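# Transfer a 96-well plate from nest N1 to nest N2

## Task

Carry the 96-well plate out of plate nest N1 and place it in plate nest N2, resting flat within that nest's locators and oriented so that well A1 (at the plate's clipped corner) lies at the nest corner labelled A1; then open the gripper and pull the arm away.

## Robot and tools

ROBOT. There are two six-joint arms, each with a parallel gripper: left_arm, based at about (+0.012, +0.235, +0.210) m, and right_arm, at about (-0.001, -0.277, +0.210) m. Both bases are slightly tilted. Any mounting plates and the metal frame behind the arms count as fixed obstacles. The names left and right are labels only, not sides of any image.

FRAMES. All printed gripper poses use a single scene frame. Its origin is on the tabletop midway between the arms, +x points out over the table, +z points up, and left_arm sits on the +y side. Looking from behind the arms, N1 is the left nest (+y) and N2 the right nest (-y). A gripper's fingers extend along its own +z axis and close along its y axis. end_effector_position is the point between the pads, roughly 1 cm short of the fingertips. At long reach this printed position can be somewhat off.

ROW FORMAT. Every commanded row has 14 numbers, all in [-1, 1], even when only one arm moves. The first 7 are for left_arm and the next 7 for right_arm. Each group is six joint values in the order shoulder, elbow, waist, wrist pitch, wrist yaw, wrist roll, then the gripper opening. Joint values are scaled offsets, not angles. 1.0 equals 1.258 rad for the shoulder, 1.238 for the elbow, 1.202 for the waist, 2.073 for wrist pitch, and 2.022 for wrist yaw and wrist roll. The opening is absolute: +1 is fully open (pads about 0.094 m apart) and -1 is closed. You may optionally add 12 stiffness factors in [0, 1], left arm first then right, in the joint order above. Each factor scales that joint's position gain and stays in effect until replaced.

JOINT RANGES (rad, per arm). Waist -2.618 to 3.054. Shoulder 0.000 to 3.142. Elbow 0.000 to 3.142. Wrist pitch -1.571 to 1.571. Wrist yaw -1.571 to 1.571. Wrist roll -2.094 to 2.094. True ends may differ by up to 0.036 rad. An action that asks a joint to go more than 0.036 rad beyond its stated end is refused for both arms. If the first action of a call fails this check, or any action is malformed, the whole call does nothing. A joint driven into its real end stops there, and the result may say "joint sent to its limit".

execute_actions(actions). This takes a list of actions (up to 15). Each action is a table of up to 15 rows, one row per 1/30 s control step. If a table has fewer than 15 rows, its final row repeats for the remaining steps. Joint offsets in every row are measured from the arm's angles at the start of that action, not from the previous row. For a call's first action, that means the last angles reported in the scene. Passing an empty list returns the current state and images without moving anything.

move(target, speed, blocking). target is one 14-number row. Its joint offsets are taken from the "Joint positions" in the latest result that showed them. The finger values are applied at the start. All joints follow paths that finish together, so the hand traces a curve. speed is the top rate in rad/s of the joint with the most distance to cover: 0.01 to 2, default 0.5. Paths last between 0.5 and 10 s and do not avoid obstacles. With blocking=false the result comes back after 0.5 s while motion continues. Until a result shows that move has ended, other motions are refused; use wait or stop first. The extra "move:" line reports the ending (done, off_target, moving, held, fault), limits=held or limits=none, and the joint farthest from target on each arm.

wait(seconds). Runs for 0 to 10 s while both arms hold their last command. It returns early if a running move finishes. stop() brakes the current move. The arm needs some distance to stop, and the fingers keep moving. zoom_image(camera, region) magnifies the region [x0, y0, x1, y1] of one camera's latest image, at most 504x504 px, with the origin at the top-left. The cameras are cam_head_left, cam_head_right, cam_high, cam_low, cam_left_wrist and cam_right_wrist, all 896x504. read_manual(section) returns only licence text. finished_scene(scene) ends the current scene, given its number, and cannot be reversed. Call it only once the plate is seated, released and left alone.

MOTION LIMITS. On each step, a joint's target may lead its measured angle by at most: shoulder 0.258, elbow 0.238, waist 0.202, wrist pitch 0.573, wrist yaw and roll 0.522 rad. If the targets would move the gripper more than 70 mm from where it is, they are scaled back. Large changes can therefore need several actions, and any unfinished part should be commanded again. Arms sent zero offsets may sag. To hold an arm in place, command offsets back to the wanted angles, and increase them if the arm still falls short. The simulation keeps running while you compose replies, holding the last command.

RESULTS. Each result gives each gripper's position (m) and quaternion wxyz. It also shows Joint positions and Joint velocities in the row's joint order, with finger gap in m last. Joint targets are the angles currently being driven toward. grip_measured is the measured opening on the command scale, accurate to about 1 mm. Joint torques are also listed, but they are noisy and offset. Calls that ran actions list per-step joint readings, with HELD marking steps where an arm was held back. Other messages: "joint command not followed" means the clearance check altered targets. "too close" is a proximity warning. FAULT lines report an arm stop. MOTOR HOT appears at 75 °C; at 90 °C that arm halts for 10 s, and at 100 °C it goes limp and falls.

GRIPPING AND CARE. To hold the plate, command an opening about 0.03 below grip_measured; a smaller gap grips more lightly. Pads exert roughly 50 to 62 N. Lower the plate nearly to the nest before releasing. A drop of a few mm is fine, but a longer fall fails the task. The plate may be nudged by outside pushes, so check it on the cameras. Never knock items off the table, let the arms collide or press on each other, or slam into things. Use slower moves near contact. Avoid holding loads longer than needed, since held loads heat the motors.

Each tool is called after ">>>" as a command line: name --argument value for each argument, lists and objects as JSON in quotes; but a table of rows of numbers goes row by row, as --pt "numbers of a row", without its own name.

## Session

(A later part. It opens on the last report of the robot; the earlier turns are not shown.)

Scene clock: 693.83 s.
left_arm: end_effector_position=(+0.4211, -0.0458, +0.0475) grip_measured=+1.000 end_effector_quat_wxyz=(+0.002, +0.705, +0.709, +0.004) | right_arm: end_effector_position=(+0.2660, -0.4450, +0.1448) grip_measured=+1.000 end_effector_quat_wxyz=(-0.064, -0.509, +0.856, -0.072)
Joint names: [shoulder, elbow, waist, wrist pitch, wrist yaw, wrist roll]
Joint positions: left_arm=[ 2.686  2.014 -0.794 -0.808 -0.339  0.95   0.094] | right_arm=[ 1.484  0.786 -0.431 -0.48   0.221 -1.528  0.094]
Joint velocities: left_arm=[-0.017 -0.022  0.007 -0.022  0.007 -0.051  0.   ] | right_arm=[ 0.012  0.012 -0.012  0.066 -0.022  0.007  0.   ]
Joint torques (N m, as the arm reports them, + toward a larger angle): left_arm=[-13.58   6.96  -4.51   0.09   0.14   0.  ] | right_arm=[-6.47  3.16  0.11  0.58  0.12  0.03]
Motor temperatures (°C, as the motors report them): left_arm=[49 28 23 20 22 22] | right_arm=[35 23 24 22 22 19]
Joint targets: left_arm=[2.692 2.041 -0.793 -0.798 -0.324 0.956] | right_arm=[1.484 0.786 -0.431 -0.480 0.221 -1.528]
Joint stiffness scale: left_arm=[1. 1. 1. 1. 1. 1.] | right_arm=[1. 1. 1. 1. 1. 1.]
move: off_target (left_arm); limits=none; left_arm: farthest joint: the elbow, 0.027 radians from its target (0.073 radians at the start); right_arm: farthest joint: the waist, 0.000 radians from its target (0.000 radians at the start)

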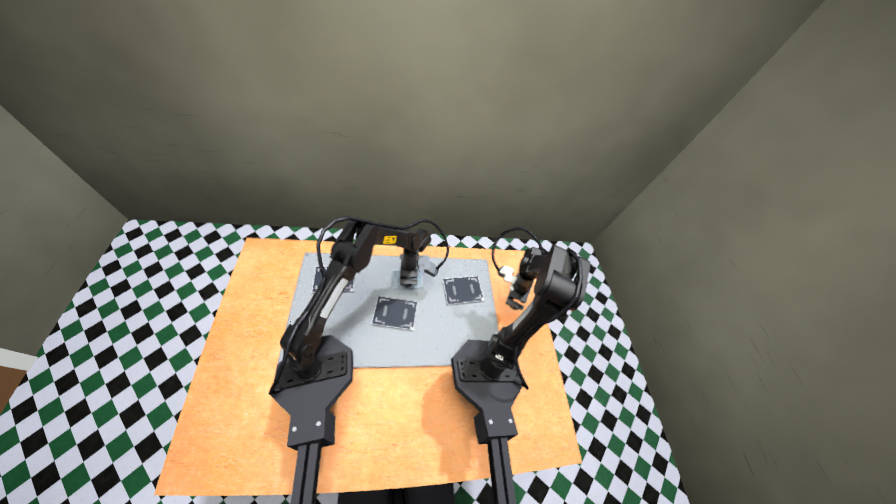

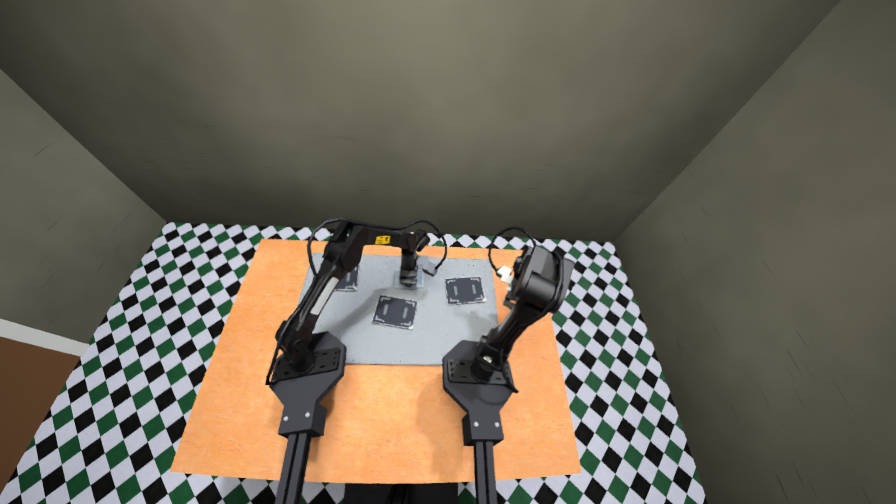

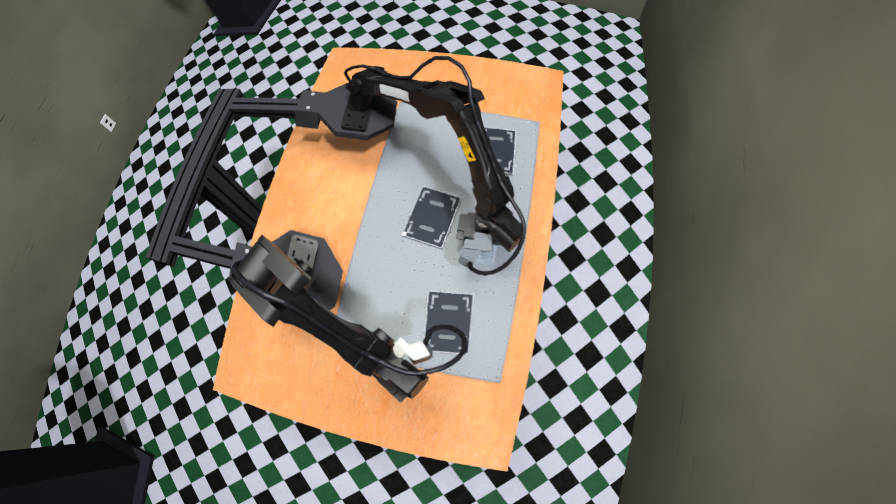

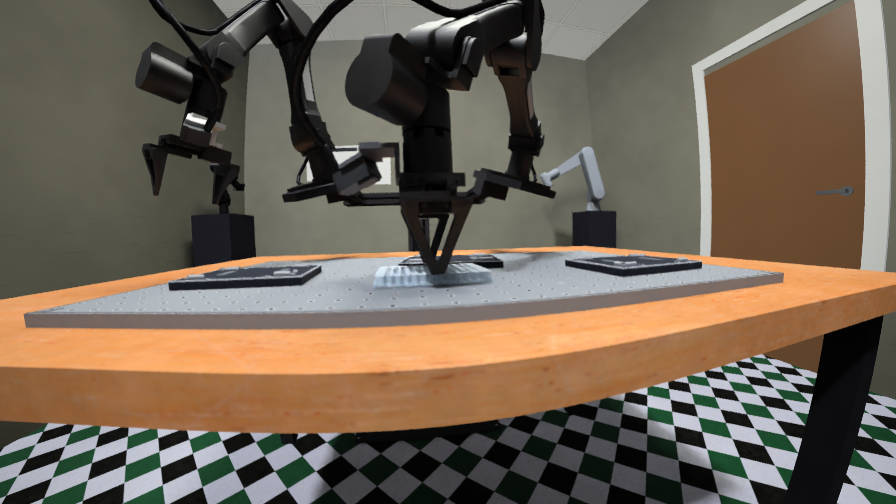

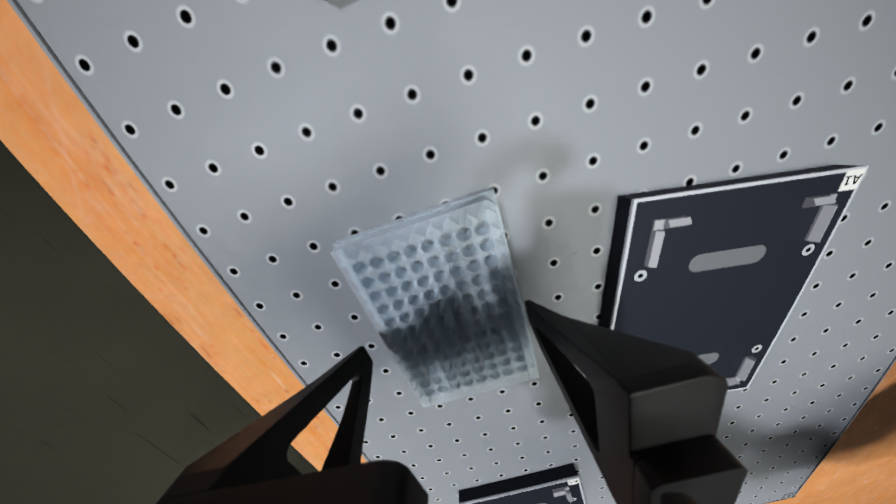

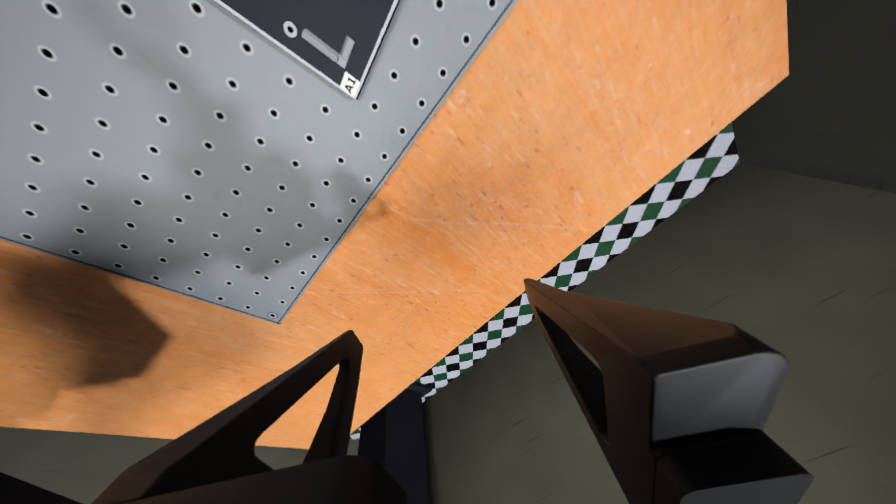

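>>> move --target '[0.0215,0.0255,-0.0127,0.0124,0.0074,-0.005,1, 0,0,0,0,0,0,1]' --speed 0.05

Scene clock: 724.57 s.
left_arm: end_effector_position=(+0.4165, -0.0470, +0.0370) grip_measured=+1.000 end_effector_quat_wxyz=(-0.002, +0.705, +0.710, +0.003) | right_arm: end_effector_position=(+0.2660, -0.4450, +0.1448) grip_measured=+1.000 end_effector_quat_wxyz=(-0.064, -0.509, +0.856, -0.072)
Joint names: [shoulder, elbow, waist, wrist pitch, wrist yaw, wrist roll]
Joint positions: left_arm=[ 2.71   2.014 -0.794 -0.793 -0.339  0.946  0.094] | right_arm=[ 1.484  0.786 -0.431 -0.48   0.221 -1.528  0.094]
Joint velocities: left_arm=[-0.017 -0.012 -0.002  0.007  0.051 -0.051  0.   ] | right_arm=[ 0.017  0.017 -0.002 -0.022 -0.007 -0.037  0.   ]
Joint torques (N m, as the arm reports them, + toward a larger angle): left_arm=[-13.95   7.29  -5.76   0.08   0.14  -0.09] | right_arm=[-6.51  3.15  0.1   0.58  0.11  0.02]
Motor temperatures (°C, as the motors report them): left_arm=[50 28 23 20 22 22] | right_arm=[35 23 24 22 22 19]
Joint targets: left_arm=[2.713 2.046 -0.809 -0.782 -0.324 0.940] | right_arm=[1.484 0.786 -0.431 -0.480 0.221 -1.528]
Joint stiffness scale: left_arm=[1. 1. 1. 1. 1. 1.] | right_arm=[1. 1. 1. 1. 1. 1.]
move: off_target (left_arm); limits=none; left_arm: farthest joint: the elbow, 0.031 radians from its target (0.031 radians at the start); right_arm: farthest joint: the waist, 0.000 radians from its target (0.000 radians at the start)

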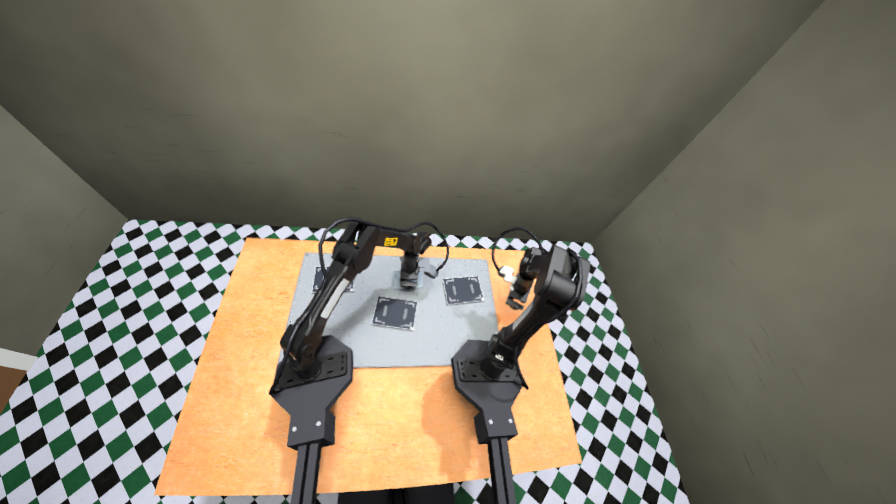

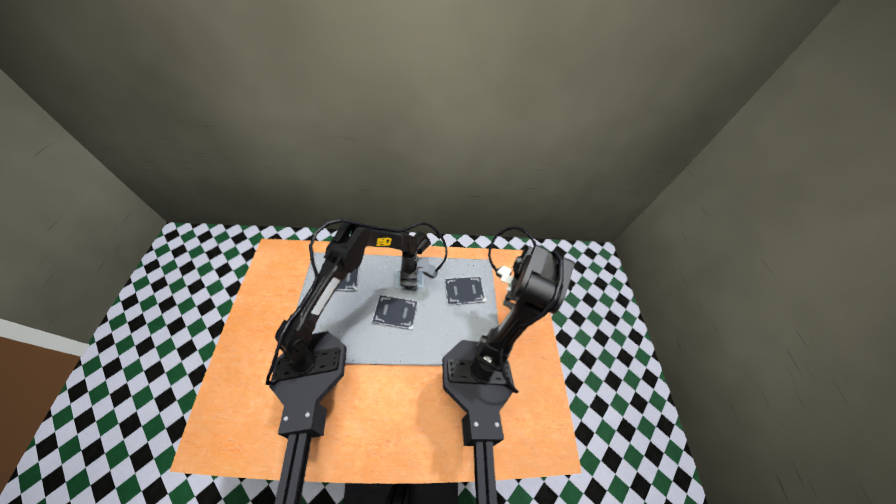

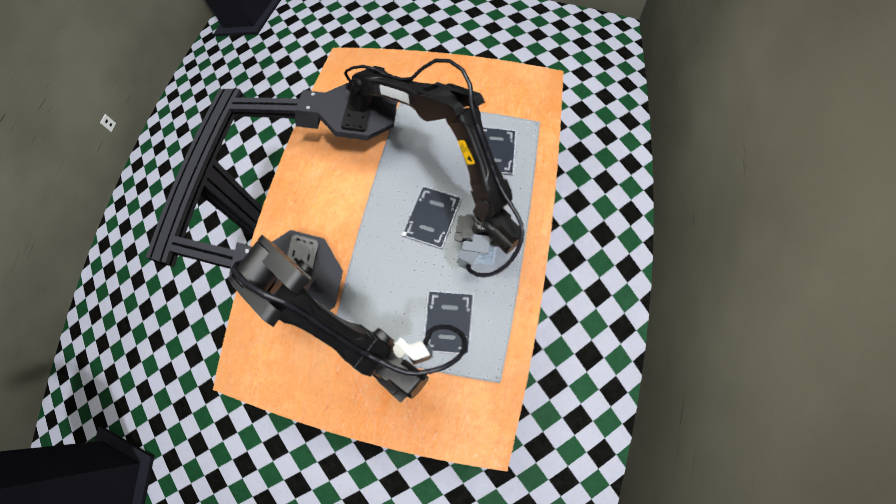

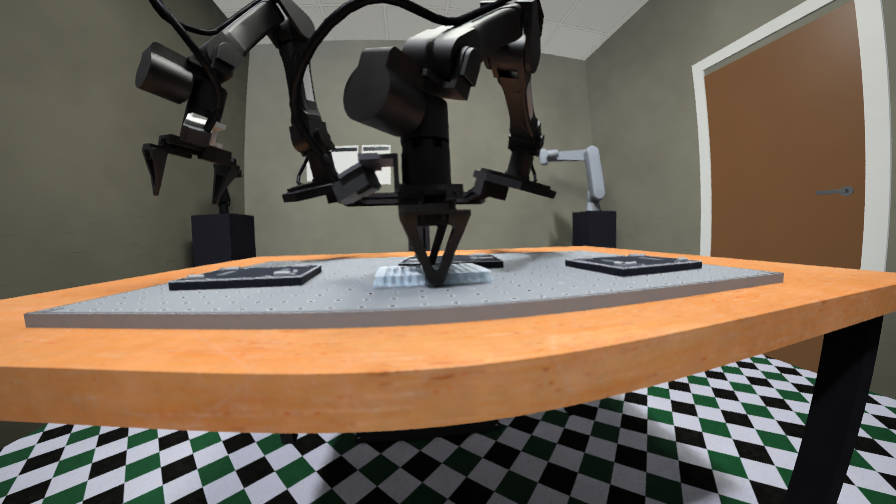

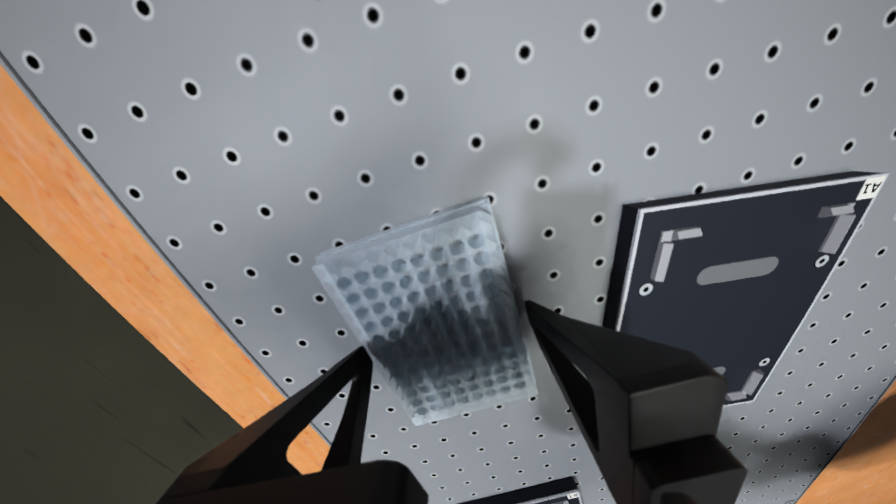

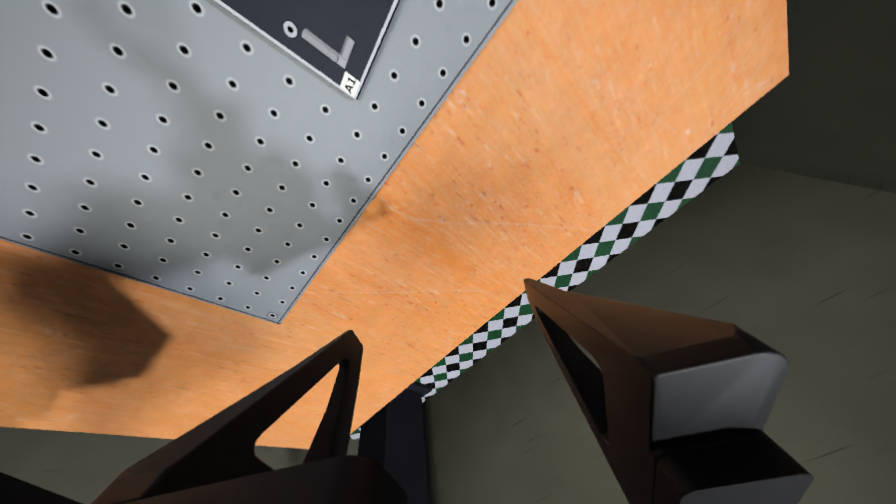

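>>> zoom_image --camera "cam_left_wrist" --region '[300,170,600,440]'

>>> zoom_image --camera "cam_low" --region '[350,200,530,300]'

Region (300, 170, 600, 440) of cam_left_wrist's 896x504 image, scaled by 1.680, with more detail than that image has; it fills the top 454 rows of this view, and the rest is white.

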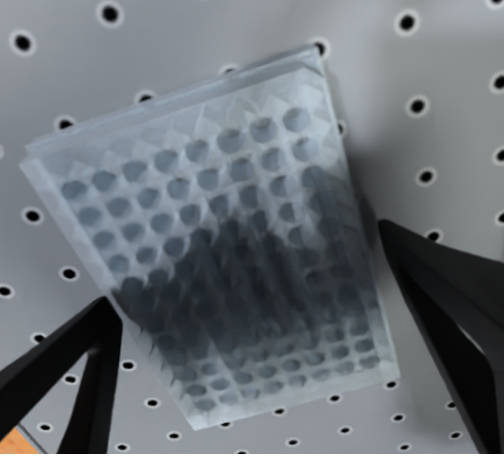

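Region (350, 200, 530, 300) of cam_low's 896x504 image, scaled by 2.800, with more detail than that image has.

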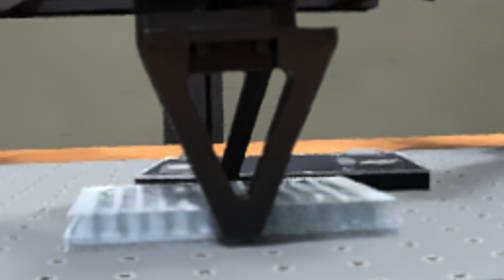

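>>> zoom_image --camera "cam_low" --region '[400,250,500,300]'

Region (400, 250, 500, 300) of cam_low's 896x504 image, scaled by 5.040, with more detail than that image has.

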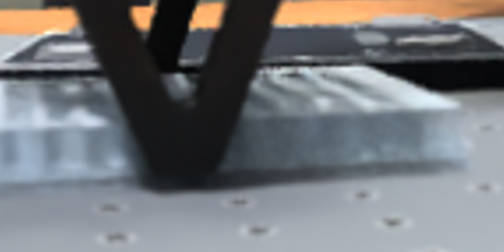

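>>> execute_actions --actions '[[[0.002,0.025,-0.012,0.005,0.007,-0.003,0.96,0,0,0,0,0,0,1],[0.002,0.025,-0.012,0.005,0.007,-0.003,0.92,0,0,0,0,0,0,1],[0.002,0.025,-0.012,0.005,0.007,-0.003,0.89,0,0,0,0,0,0,1],[0.002,0.025,-0.012,0.005,0.007,-0.003,0.87,0,0,0,0,0,0,1],[0.002,0.025,-0.012,0.005,0.007,-0.003,0.85,0,0,0,0,0,0,1],[0.002,0.025,-0.012,0.005,0.007,-0.003,0.84,0,0,0,0,0,0,1],[0.002,0.025,-0.012,0.005,0.007,-0.003,0.83,0,0,0,0,0,0,1],[0.002,0.025,-0.012,0.005,0.007,-0.003,0.82,0,0,0,0,0,0,1],[0.002,0.025,-0.012,0.005,0.007,-0.003,0.81,0,0,0,0,0,0,1],[0.002,0.025,-0.012,0.005,0.007,-0.003,0.80,0,0,0,0,0,0,1],[0.002,0.025,-0.012,0.005,0.007,-0.003,0.79,0,0,0,0,0,0,1],[0.002,0.025,-0.012,0.005,0.007,-0.003,0.78,0,0,0,0,0,0,1],[0.002,0.025,-0.012,0.005,0.007,-0.003,0.77,0,0,0,0,0,0,1]],[[0,0,0,0,0,0,0.77,0,0,0,0,0,0,1]]]'

Scene clock: 753.70 s.
left_arm: end_effector_position=(+0.4166, -0.0471, +0.0370) grip_measured=+0.777 end_effector_quat_wxyz=(-0.002, +0.704, +0.710, +0.003) | right_arm: end_effector_position=(+0.2660, -0.4450, +0.1448) grip_measured=+1.000 end_effector_quat_wxyz=(-0.064, -0.509, +0.856, -0.072)
Joint names: [shoulder, elbow, waist, wrist pitch, wrist yaw, wrist roll]
Joint positions: left_arm=[ 2.71   2.014 -0.794 -0.792 -0.339  0.945  0.083] | right_arm=[ 1.484  0.786 -0.431 -0.48   0.221 -1.528  0.094]
Joint velocities: left_arm=[-0.017 -0.002 -0.002  0.095  0.022  0.007  0.   ] | right_arm=[-0.022 -0.027 -0.002  0.022  0.007  0.081  0.   ]
Joint torques (N m, as the arm reports them, + toward a larger angle): left_arm=[-14.17   4.75  -4.52  -0.02  -0.02  -0.04] | right_arm=[-6.45  3.21  0.08  0.57  0.1   0.01]
Motor temperatures (°C, as the motors report them): left_arm=[51 29 23 20 22 22] | right_arm=[34 23 24 22 22 19]
Joint targets: left_arm=[2.710 2.014 -0.794 -0.792 -0.339 0.945] | right_arm=[1.484 0.786 -0.431 -0.480 0.221 -1.528]
Joint stiffness scale: left_arm=[1. 1. 1. 1. 1. 1.] | right_arm=[1. 1. 1. 1. 1. 1.]
Step readings (joint positions; steps 1 to 15: 1st action; 16 to 30: 2nd action):
0: left_arm=[2.710 2.014 -0.794 -0.793 -0.339 0.946] | right_arm=[1.484 0.786 -0.431 -0.480 0.221 -1.528]
1: left_arm=[2.710 2.014 -0.794 -0.793 -0.339 0.946] | right_arm=[1.484 0.786 -0.431 -0.480 0.221 -1.528]
2: left_arm=[2.710 2.014 -0.794 -0.793 -0.339 0.946] | right_arm=[1.484 0.786 -0.431 -0.480 0.221 -1.528]
4: left_arm=[2.710 2.014 -0.794 -0.793 -0.339 0.945] | right_arm=[1.484 0.786 -0.431 -0.480 0.221 -1.528]
8: left_arm=[2.710 2.014 -0.794 -0.793 -0.339 0.945] | right_arm=[1.484 0.786 -0.431 -0.480 0.221 -1.528]
15: left_arm=[2.710 2.014 -0.794 -0.792 -0.339 0.945] | right_arm=[1.484 0.786 -0.431 -0.480 0.221 -1.528]
16: left_arm=[2.710 2.014 -0.794 -0.792 -0.339 0.945] | right_arm=[1.484 0.786 -0.431 -0.480 0.221 -1.528]
17: left_arm=[2.710 2.014 -0.794 -0.792 -0.339 0.945] | right_arm=[1.484 0.786 -0.431 -0.480 0.221 -1.528]
19: left_arm=[2.710 2.014 -0.794 -0.792 -0.339 0.945] | right_arm=[1.484 0.786 -0.431 -0.480 0.221 -1.528]
23: left_arm=[2.710 2.014 -0.794 -0.792 -0.339 0.945] | right_arm=[1.484 0.786 -0.431 -0.480 0.221 -1.528]
30: Joint positions above

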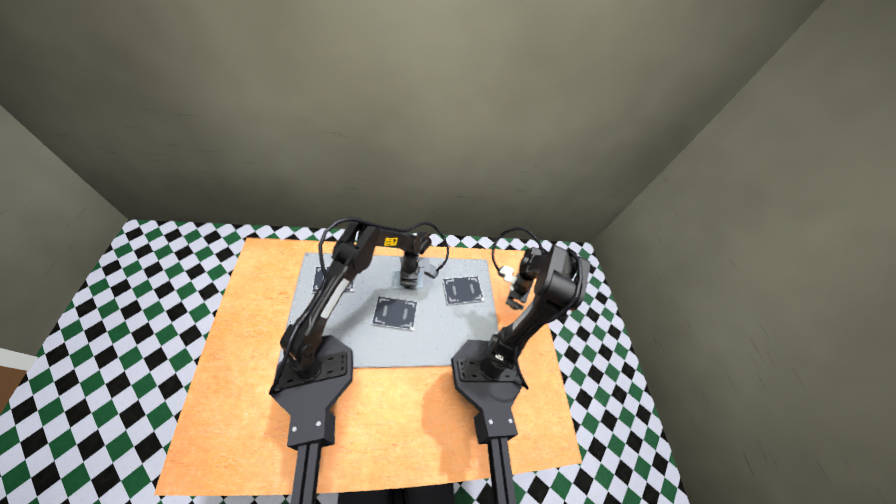

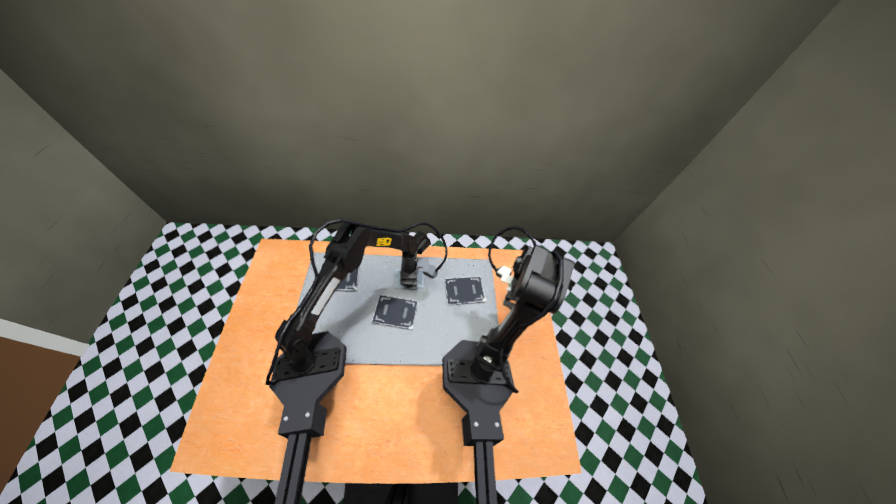

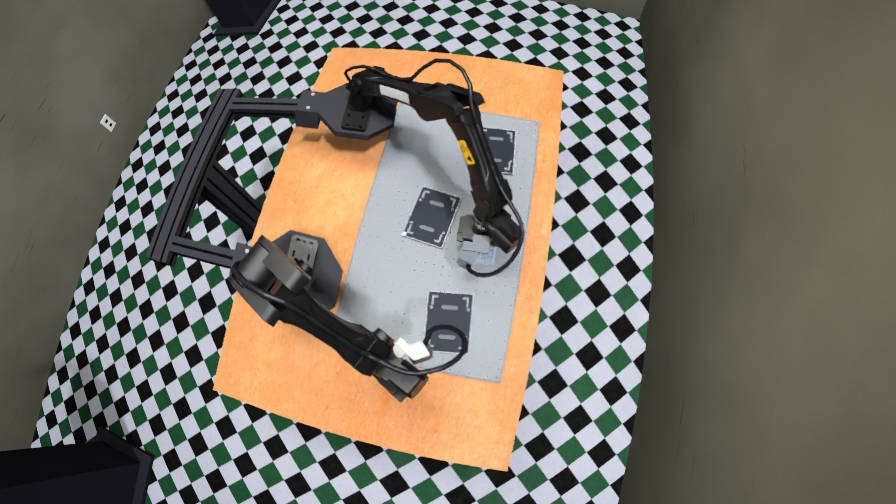

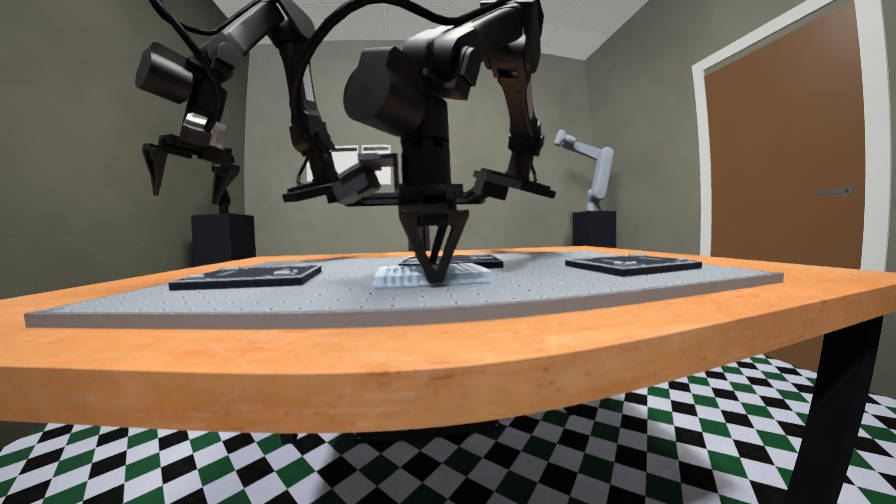

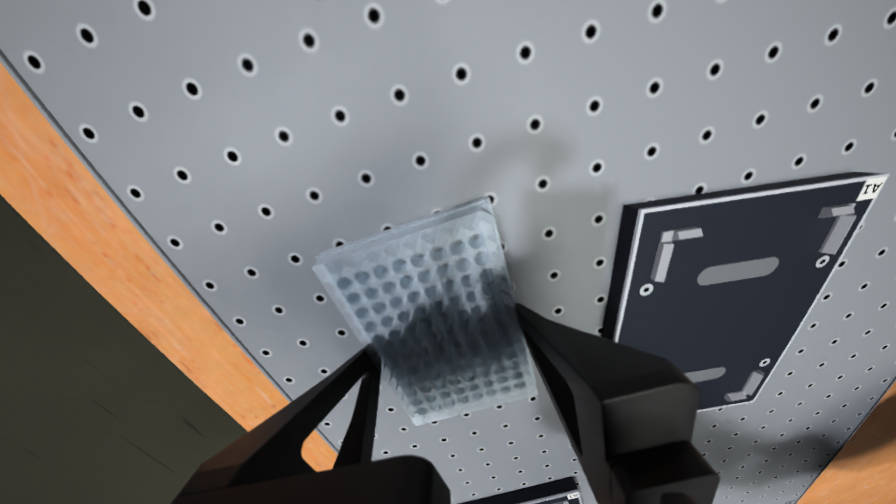

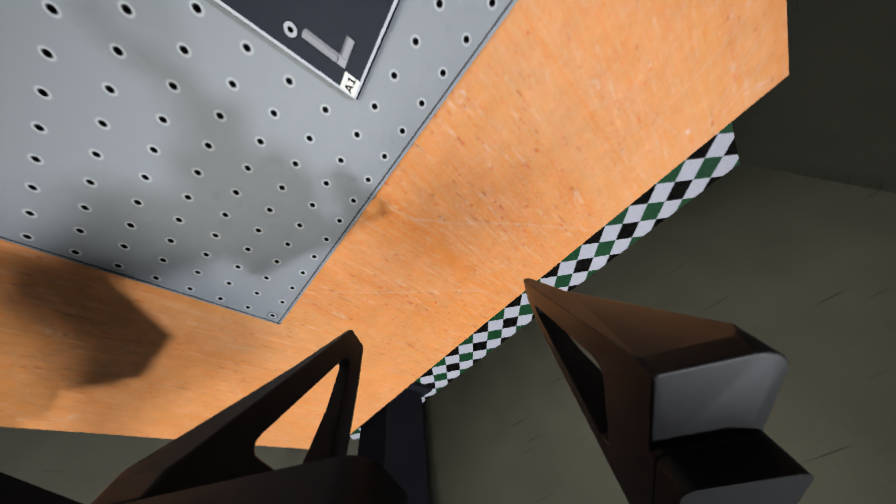

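>>> execute_actions --actions '[[[0,0,0,0,0,0,0.765,0,0,0,0,0,0,1],[0,0,0,0,0,0,0.76,0,0,0,0,0,0,1],[0,0,0,0,0,0,0.755,0,0,0,0,0,0,1],[0,0,0,0,0,0,0.75,0,0,0,0,0,0,1],[0,0,0,0,0,0,0.745,0,0,0,0,0,0,1],[0,0,0,0,0,0,0.74,0,0,0,0,0,0,1],[0,0,0,0,0,0,0.735,0,0,0,0,0,0,1],[0,0,0,0,0,0,0.73,0,0,0,0,0,0,1],[0,0,0,0,0,0,0.725,0,0,0,0,0,0,1],[0,0,0,0,0,0,0.72,0,0,0,0,0,0,1],[0,0,0,0,0,0,0.715,0,0,0,0,0,0,1],[0,0,0,0,0,0,0.71,0,0,0,0,0,0,1],[0,0,0,0,0,0,0.705,0,0,0,0,0,0,1],[0,0,0,0,0,0,0.70,0,0,0,0,0,0,1]],[[0,0,0,0,0,0,0.70,0,0,0,0,0,0,1]]]'

Scene clock: 763.43 s.
left_arm: end_effector_position=(+0.4166, -0.0471, +0.0370) grip_measured=+0.738 end_effector_quat_wxyz=(-0.002, +0.704, +0.710, +0.003) | right_arm: end_effector_position=(+0.2660, -0.4450, +0.1448) grip_measured=+1.000 end_effector_quat_wxyz=(-0.064, -0.509, +0.856, -0.072)
Joint names: [shoulder, elbow, waist, wrist pitch, wrist yaw, wrist roll]
Joint positions: left_arm=[ 2.71   2.014 -0.794 -0.792 -0.339  0.945  0.082] | right_arm=[ 1.484  0.786 -0.431 -0.48   0.221 -1.528  0.094]
Joint velocities: left_arm=[-0.012 -0.007 -0.017 -0.007  0.037  0.022  0.   ] | right_arm=[ 0.007  0.007  0.002 -0.007  0.051  0.051  0.   ]
Joint torques (N m, as the arm reports them, + toward a larger angle): left_arm=[-14.16   4.74  -4.52  -0.02  -0.02  -0.04] | right_arm=[-6.48  3.21  0.11  0.59  0.12  0.02]
Motor temperatures (°C, as the motors report them): left_arm=[52 28 23 20 22 22] | right_arm=[34 23 24 22 22 19]
Joint targets: left_arm=[2.710 2.014 -0.794 -0.792 -0.339 0.945] | right_arm=[1.484 0.786 -0.431 -0.480 0.221 -1.528]
Joint stiffness scale: left_arm=[1. 1. 1. 1. 1. 1.] | right_arm=[1. 1. 1. 1. 1. 1.]
Step readings (joint positions; steps 1 to 15: 1st action; 16 to 30: 2nd action):
0: left_arm=[2.710 2.014 -0.794 -0.792 -0.339 0.945] | right_arm=[1.484 0.786 -0.431 -0.480 0.221 -1.528]
1: left_arm=[2.710 2.014 -0.794 -0.792 -0.339 0.945] | right_arm=[1.484 0.786 -0.431 -0.480 0.221 -1.528]
2: left_arm=[2.710 2.014 -0.794 -0.792 -0.339 0.945] | right_arm=[1.484 0.786 -0.431 -0.480 0.221 -1.528]
4: left_arm=[2.710 2.014 -0.794 -0.792 -0.339 0.945] | right_arm=[1.484 0.786 -0.431 -0.480 0.221 -1.528]
8: left_arm=[2.710 2.014 -0.794 -0.792 -0.339 0.945] | right_arm=[1.484 0.786 -0.431 -0.480 0.221 -1.528]
15: left_arm=[2.710 2.014 -0.794 -0.792 -0.339 0.945] | right_arm=[1.484 0.786 -0.431 -0.480 0.221 -1.528]
16: left_arm=[2.710 2.014 -0.794 -0.792 -0.339 0.945] | right_arm=[1.484 0.786 -0.431 -0.480 0.221 -1.528]
17: left_arm=[2.710 2.014 -0.794 -0.792 -0.339 0.945] | right_arm=[1.484 0.786 -0.431 -0.480 0.221 -1.528]
19: left_arm=[2.710 2.014 -0.794 -0.792 -0.339 0.945] | right_arm=[1.484 0.786 -0.431 -0.480 0.221 -1.528]
23: left_arm=[2.710 2.014 -0.794 -0.792 -0.339 0.945] | right_arm=[1.484 0.786 -0.431 -0.480 0.221 -1.528]
30: Joint positions above

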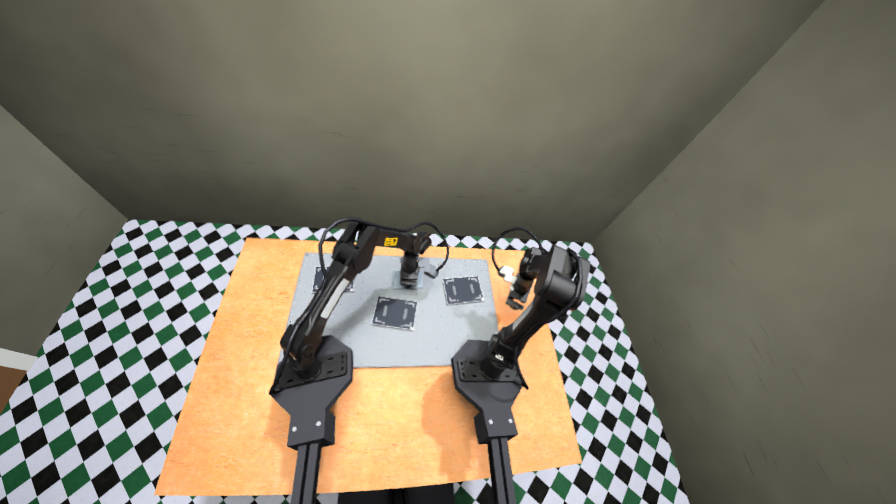

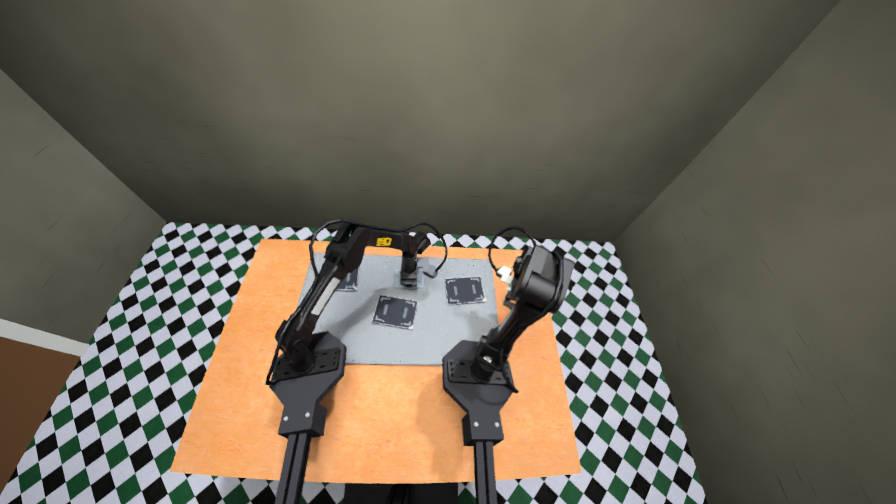

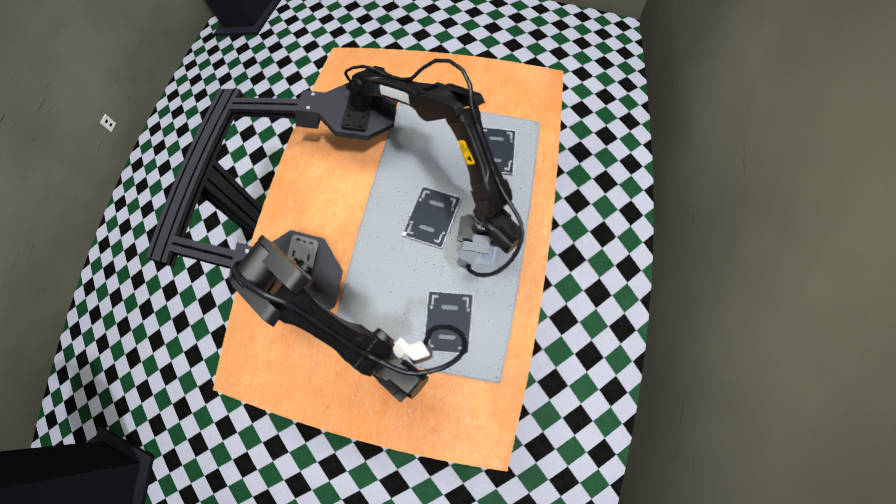

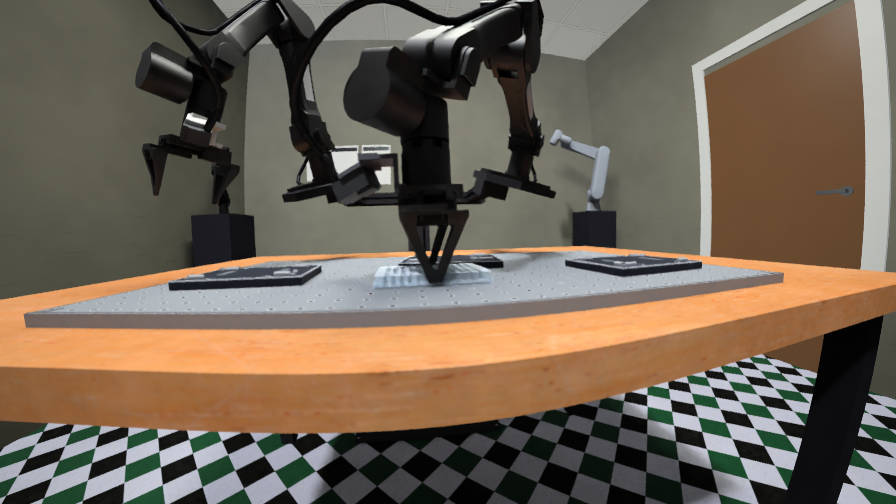

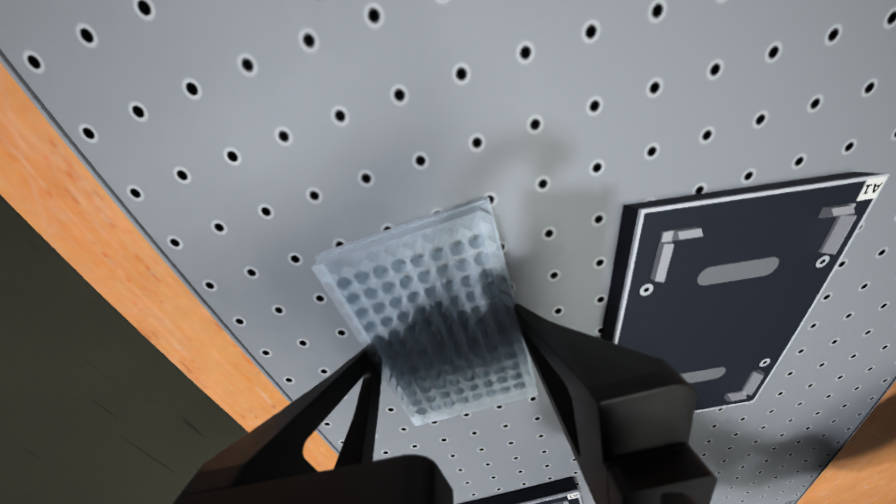

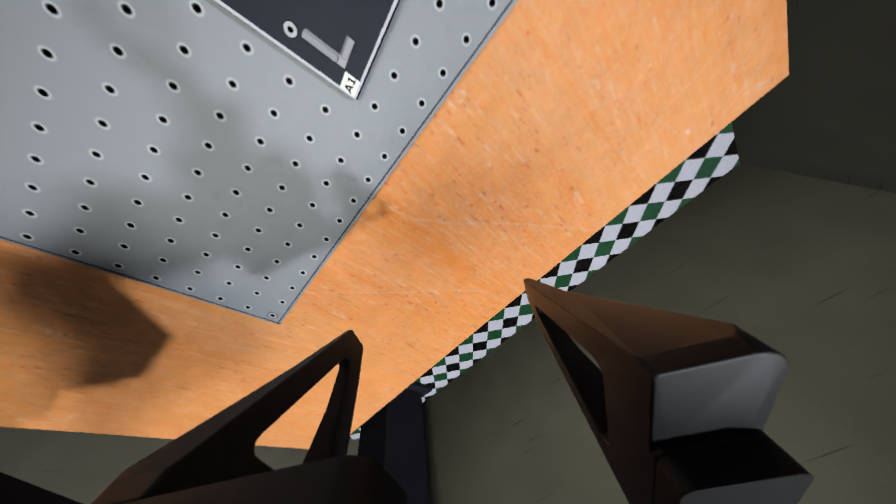

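>>> execute_actions --actions '[[[-0.006,0,0,0,0,0,0.705,0,0,0,0,0,0,1],[-0.012,0,-0.003,-0.001,0,-0.001,0.705,0,0,0,0,0,0,1],[-0.0175,0,-0.006,-0.002,0,-0.002,0.705,0,0,0,0,0,0,1],[-0.0198,0,-0.008,-0.004,0,-0.003,0.705,0,0,0,0,0,0,1],[-0.0221,0,-0.009,-0.0056,0,-0.0035,0.705,0,0,0,0,0,0,1],[-0.0244,0,-0.010,-0.0072,0,-0.004,0.705,0,0,0,0,0,0,1],[-0.0268,0,-0.011,-0.0088,0,-0.0045,0.705,0,0,0,0,0,0,1],[-0.0291,0,-0.012,-0.0103,0,-0.005,0.705,0,0,0,0,0,0,1],[-0.0314,0,-0.013,-0.0119,0,-0.0055,0.705,0,0,0,0,0,0,1],[-0.0337,0,-0.014,-0.0134,0,-0.006,0.705,0,0,0,0,0,0,1],[-0.036,0,-0.015,-0.015,0,-0.0066,0.705,0,0,0,0,0,0,1],[-0.0383,0,-0.016,-0.0166,0,-0.0071,0.705,0,0,0,0,0,0,1],[-0.0407,0,-0.017,-0.0181,0,-0.0077,0.705,0,0,0,0,0,0,1],[-0.043,0,-0.0177,-0.0197,0,-0.0082,0.705,0,0,0,0,0,0,1],[-0.0453,0,-0.0183,-0.0212,0,-0.0087,0.705,0,0,0,0,0,0,1]]]'

Scene clock: 806.50 s.
left_arm: end_effector_position=(+0.4187, -0.0452, +0.0449) grip_measured=+0.738 end_effector_quat_wxyz=(-0.002, +0.702, +0.713, +0.003) | right_arm: end_effector_position=(+0.2660, -0.4450, +0.1448) grip_measured=+1.000 end_effector_quat_wxyz=(-0.064, -0.509, +0.856, -0.072)
Joint names: [shoulder, elbow, waist, wrist pitch, wrist yaw, wrist roll]
Joint positions: left_arm=[ 2.692  2.014 -0.794 -0.811 -0.339  0.937  0.082] | right_arm=[ 1.484  0.786 -0.431 -0.48   0.221 -1.528  0.094]
Joint velocities: left_arm=[-0.125  0.017 -0.002 -0.081 -0.081 -0.037 -0.   ] | right_arm=[-0.017 -0.002 -0.007 -0.051  0.037 -0.007  0.   ]
Joint torques (N m, as the arm reports them, + toward a larger angle): left_arm=[-16.82   4.71  -6.3   -0.16  -0.01  -0.08] | right_arm=[-6.47  3.23  0.1   0.58  0.1   0.03]
Motor temperatures (°C, as the motors report them): left_arm=[53 27 23 20 22 22] | right_arm=[34 23 24 22 22 19]
Joint targets: left_arm=[2.653 2.014 -0.816 -0.836 -0.339 0.927] | right_arm=[1.484 0.786 -0.431 -0.480 0.221 -1.528]
Joint stiffness scale: left_arm=[1. 1. 1. 1. 1. 1.] | right_arm=[1. 1. 1. 1. 1. 1.]
Step readings (joint positions):
0: left_arm=[2.710 2.014 -0.794 -0.792 -0.339 0.945] | right_arm=[1.484 0.786 -0.431 -0.480 0.221 -1.528]
1: left_arm=[2.710 2.014 -0.794 -0.792 -0.339 0.945] | right_arm=[1.484 0.786 -0.431 -0.480 0.221 -1.528]
2: left_arm=[2.710 2.014 -0.794 -0.792 -0.339 0.945] | right_arm=[1.484 0.786 -0.431 -0.480 0.221 -1.528]
4: left_arm=[2.710 2.014 -0.794 -0.792 -0.339 0.945] | right_arm=[1.484 0.786 -0.431 -0.480 0.221 -1.528]
8: left_arm=[2.710 2.014 -0.794 -0.793 -0.339 0.943] | right_arm=[1.484 0.786 -0.431 -0.480 0.221 -1.528]
15: Joint positions above

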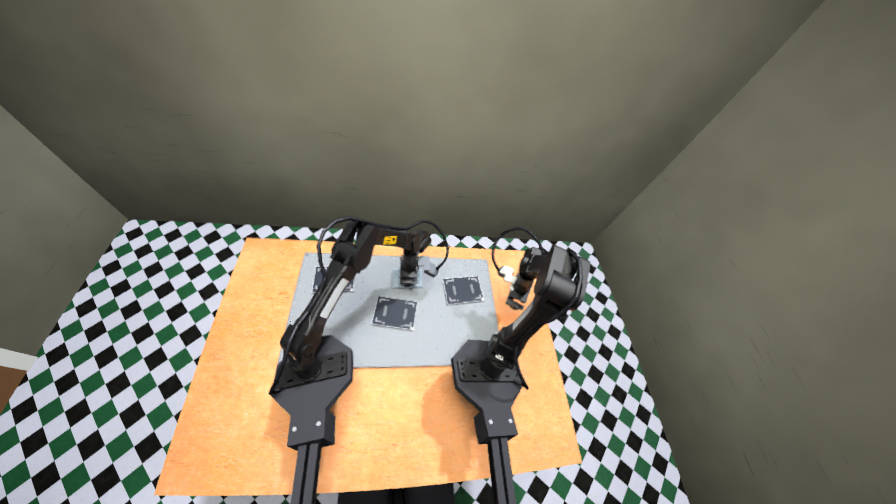

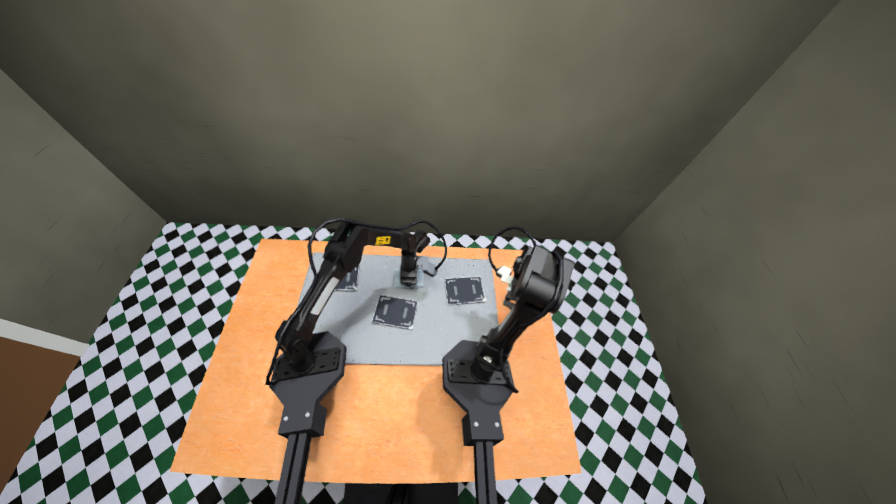

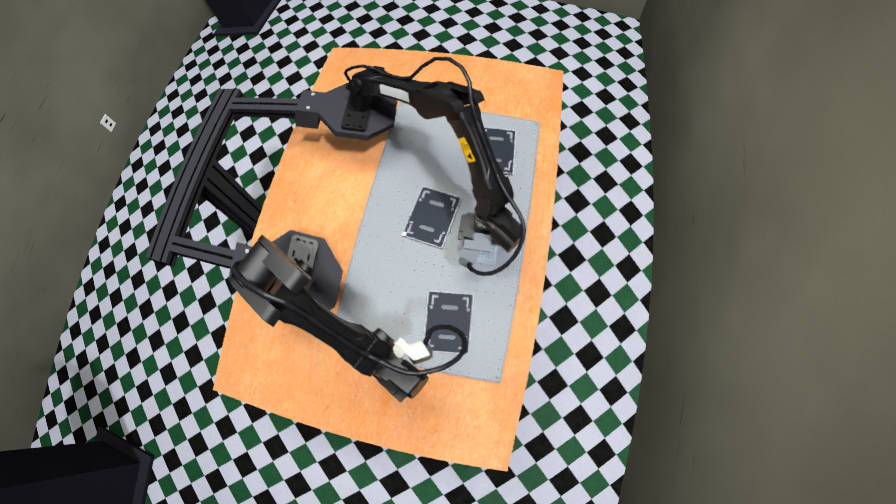

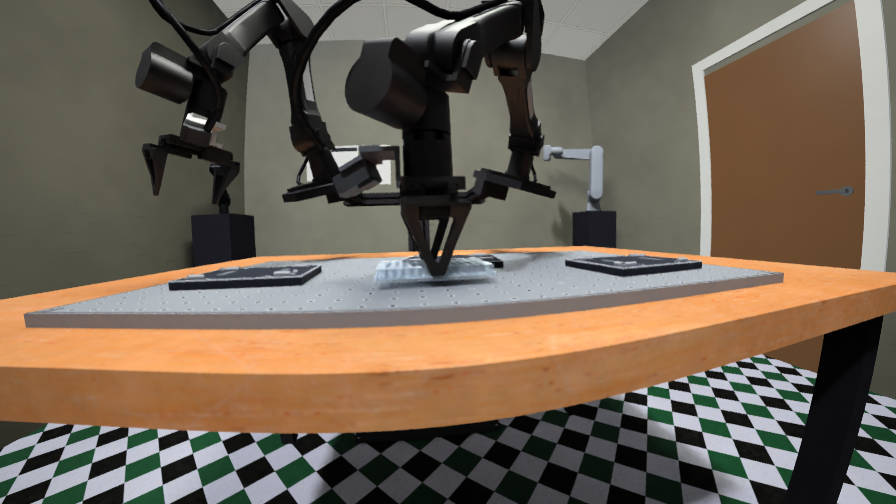

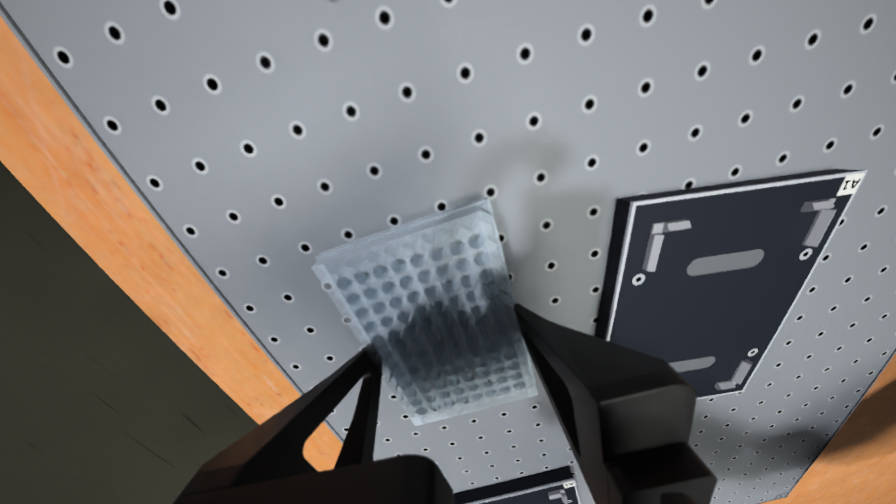

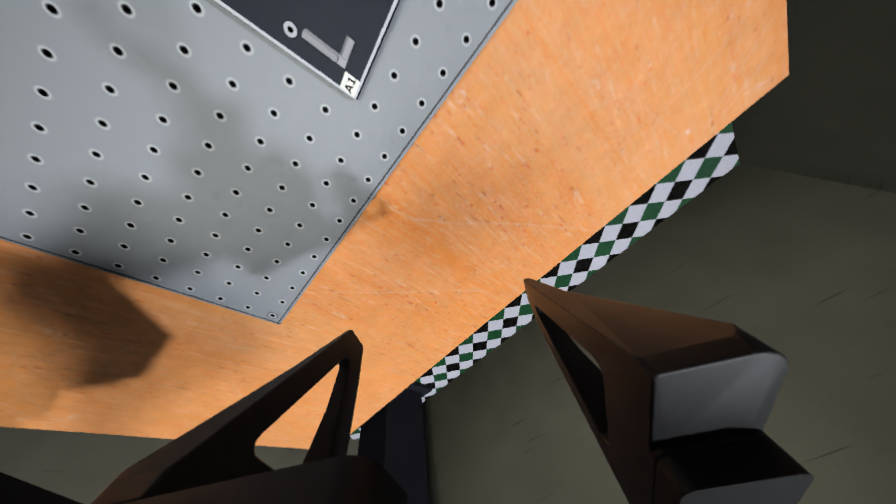

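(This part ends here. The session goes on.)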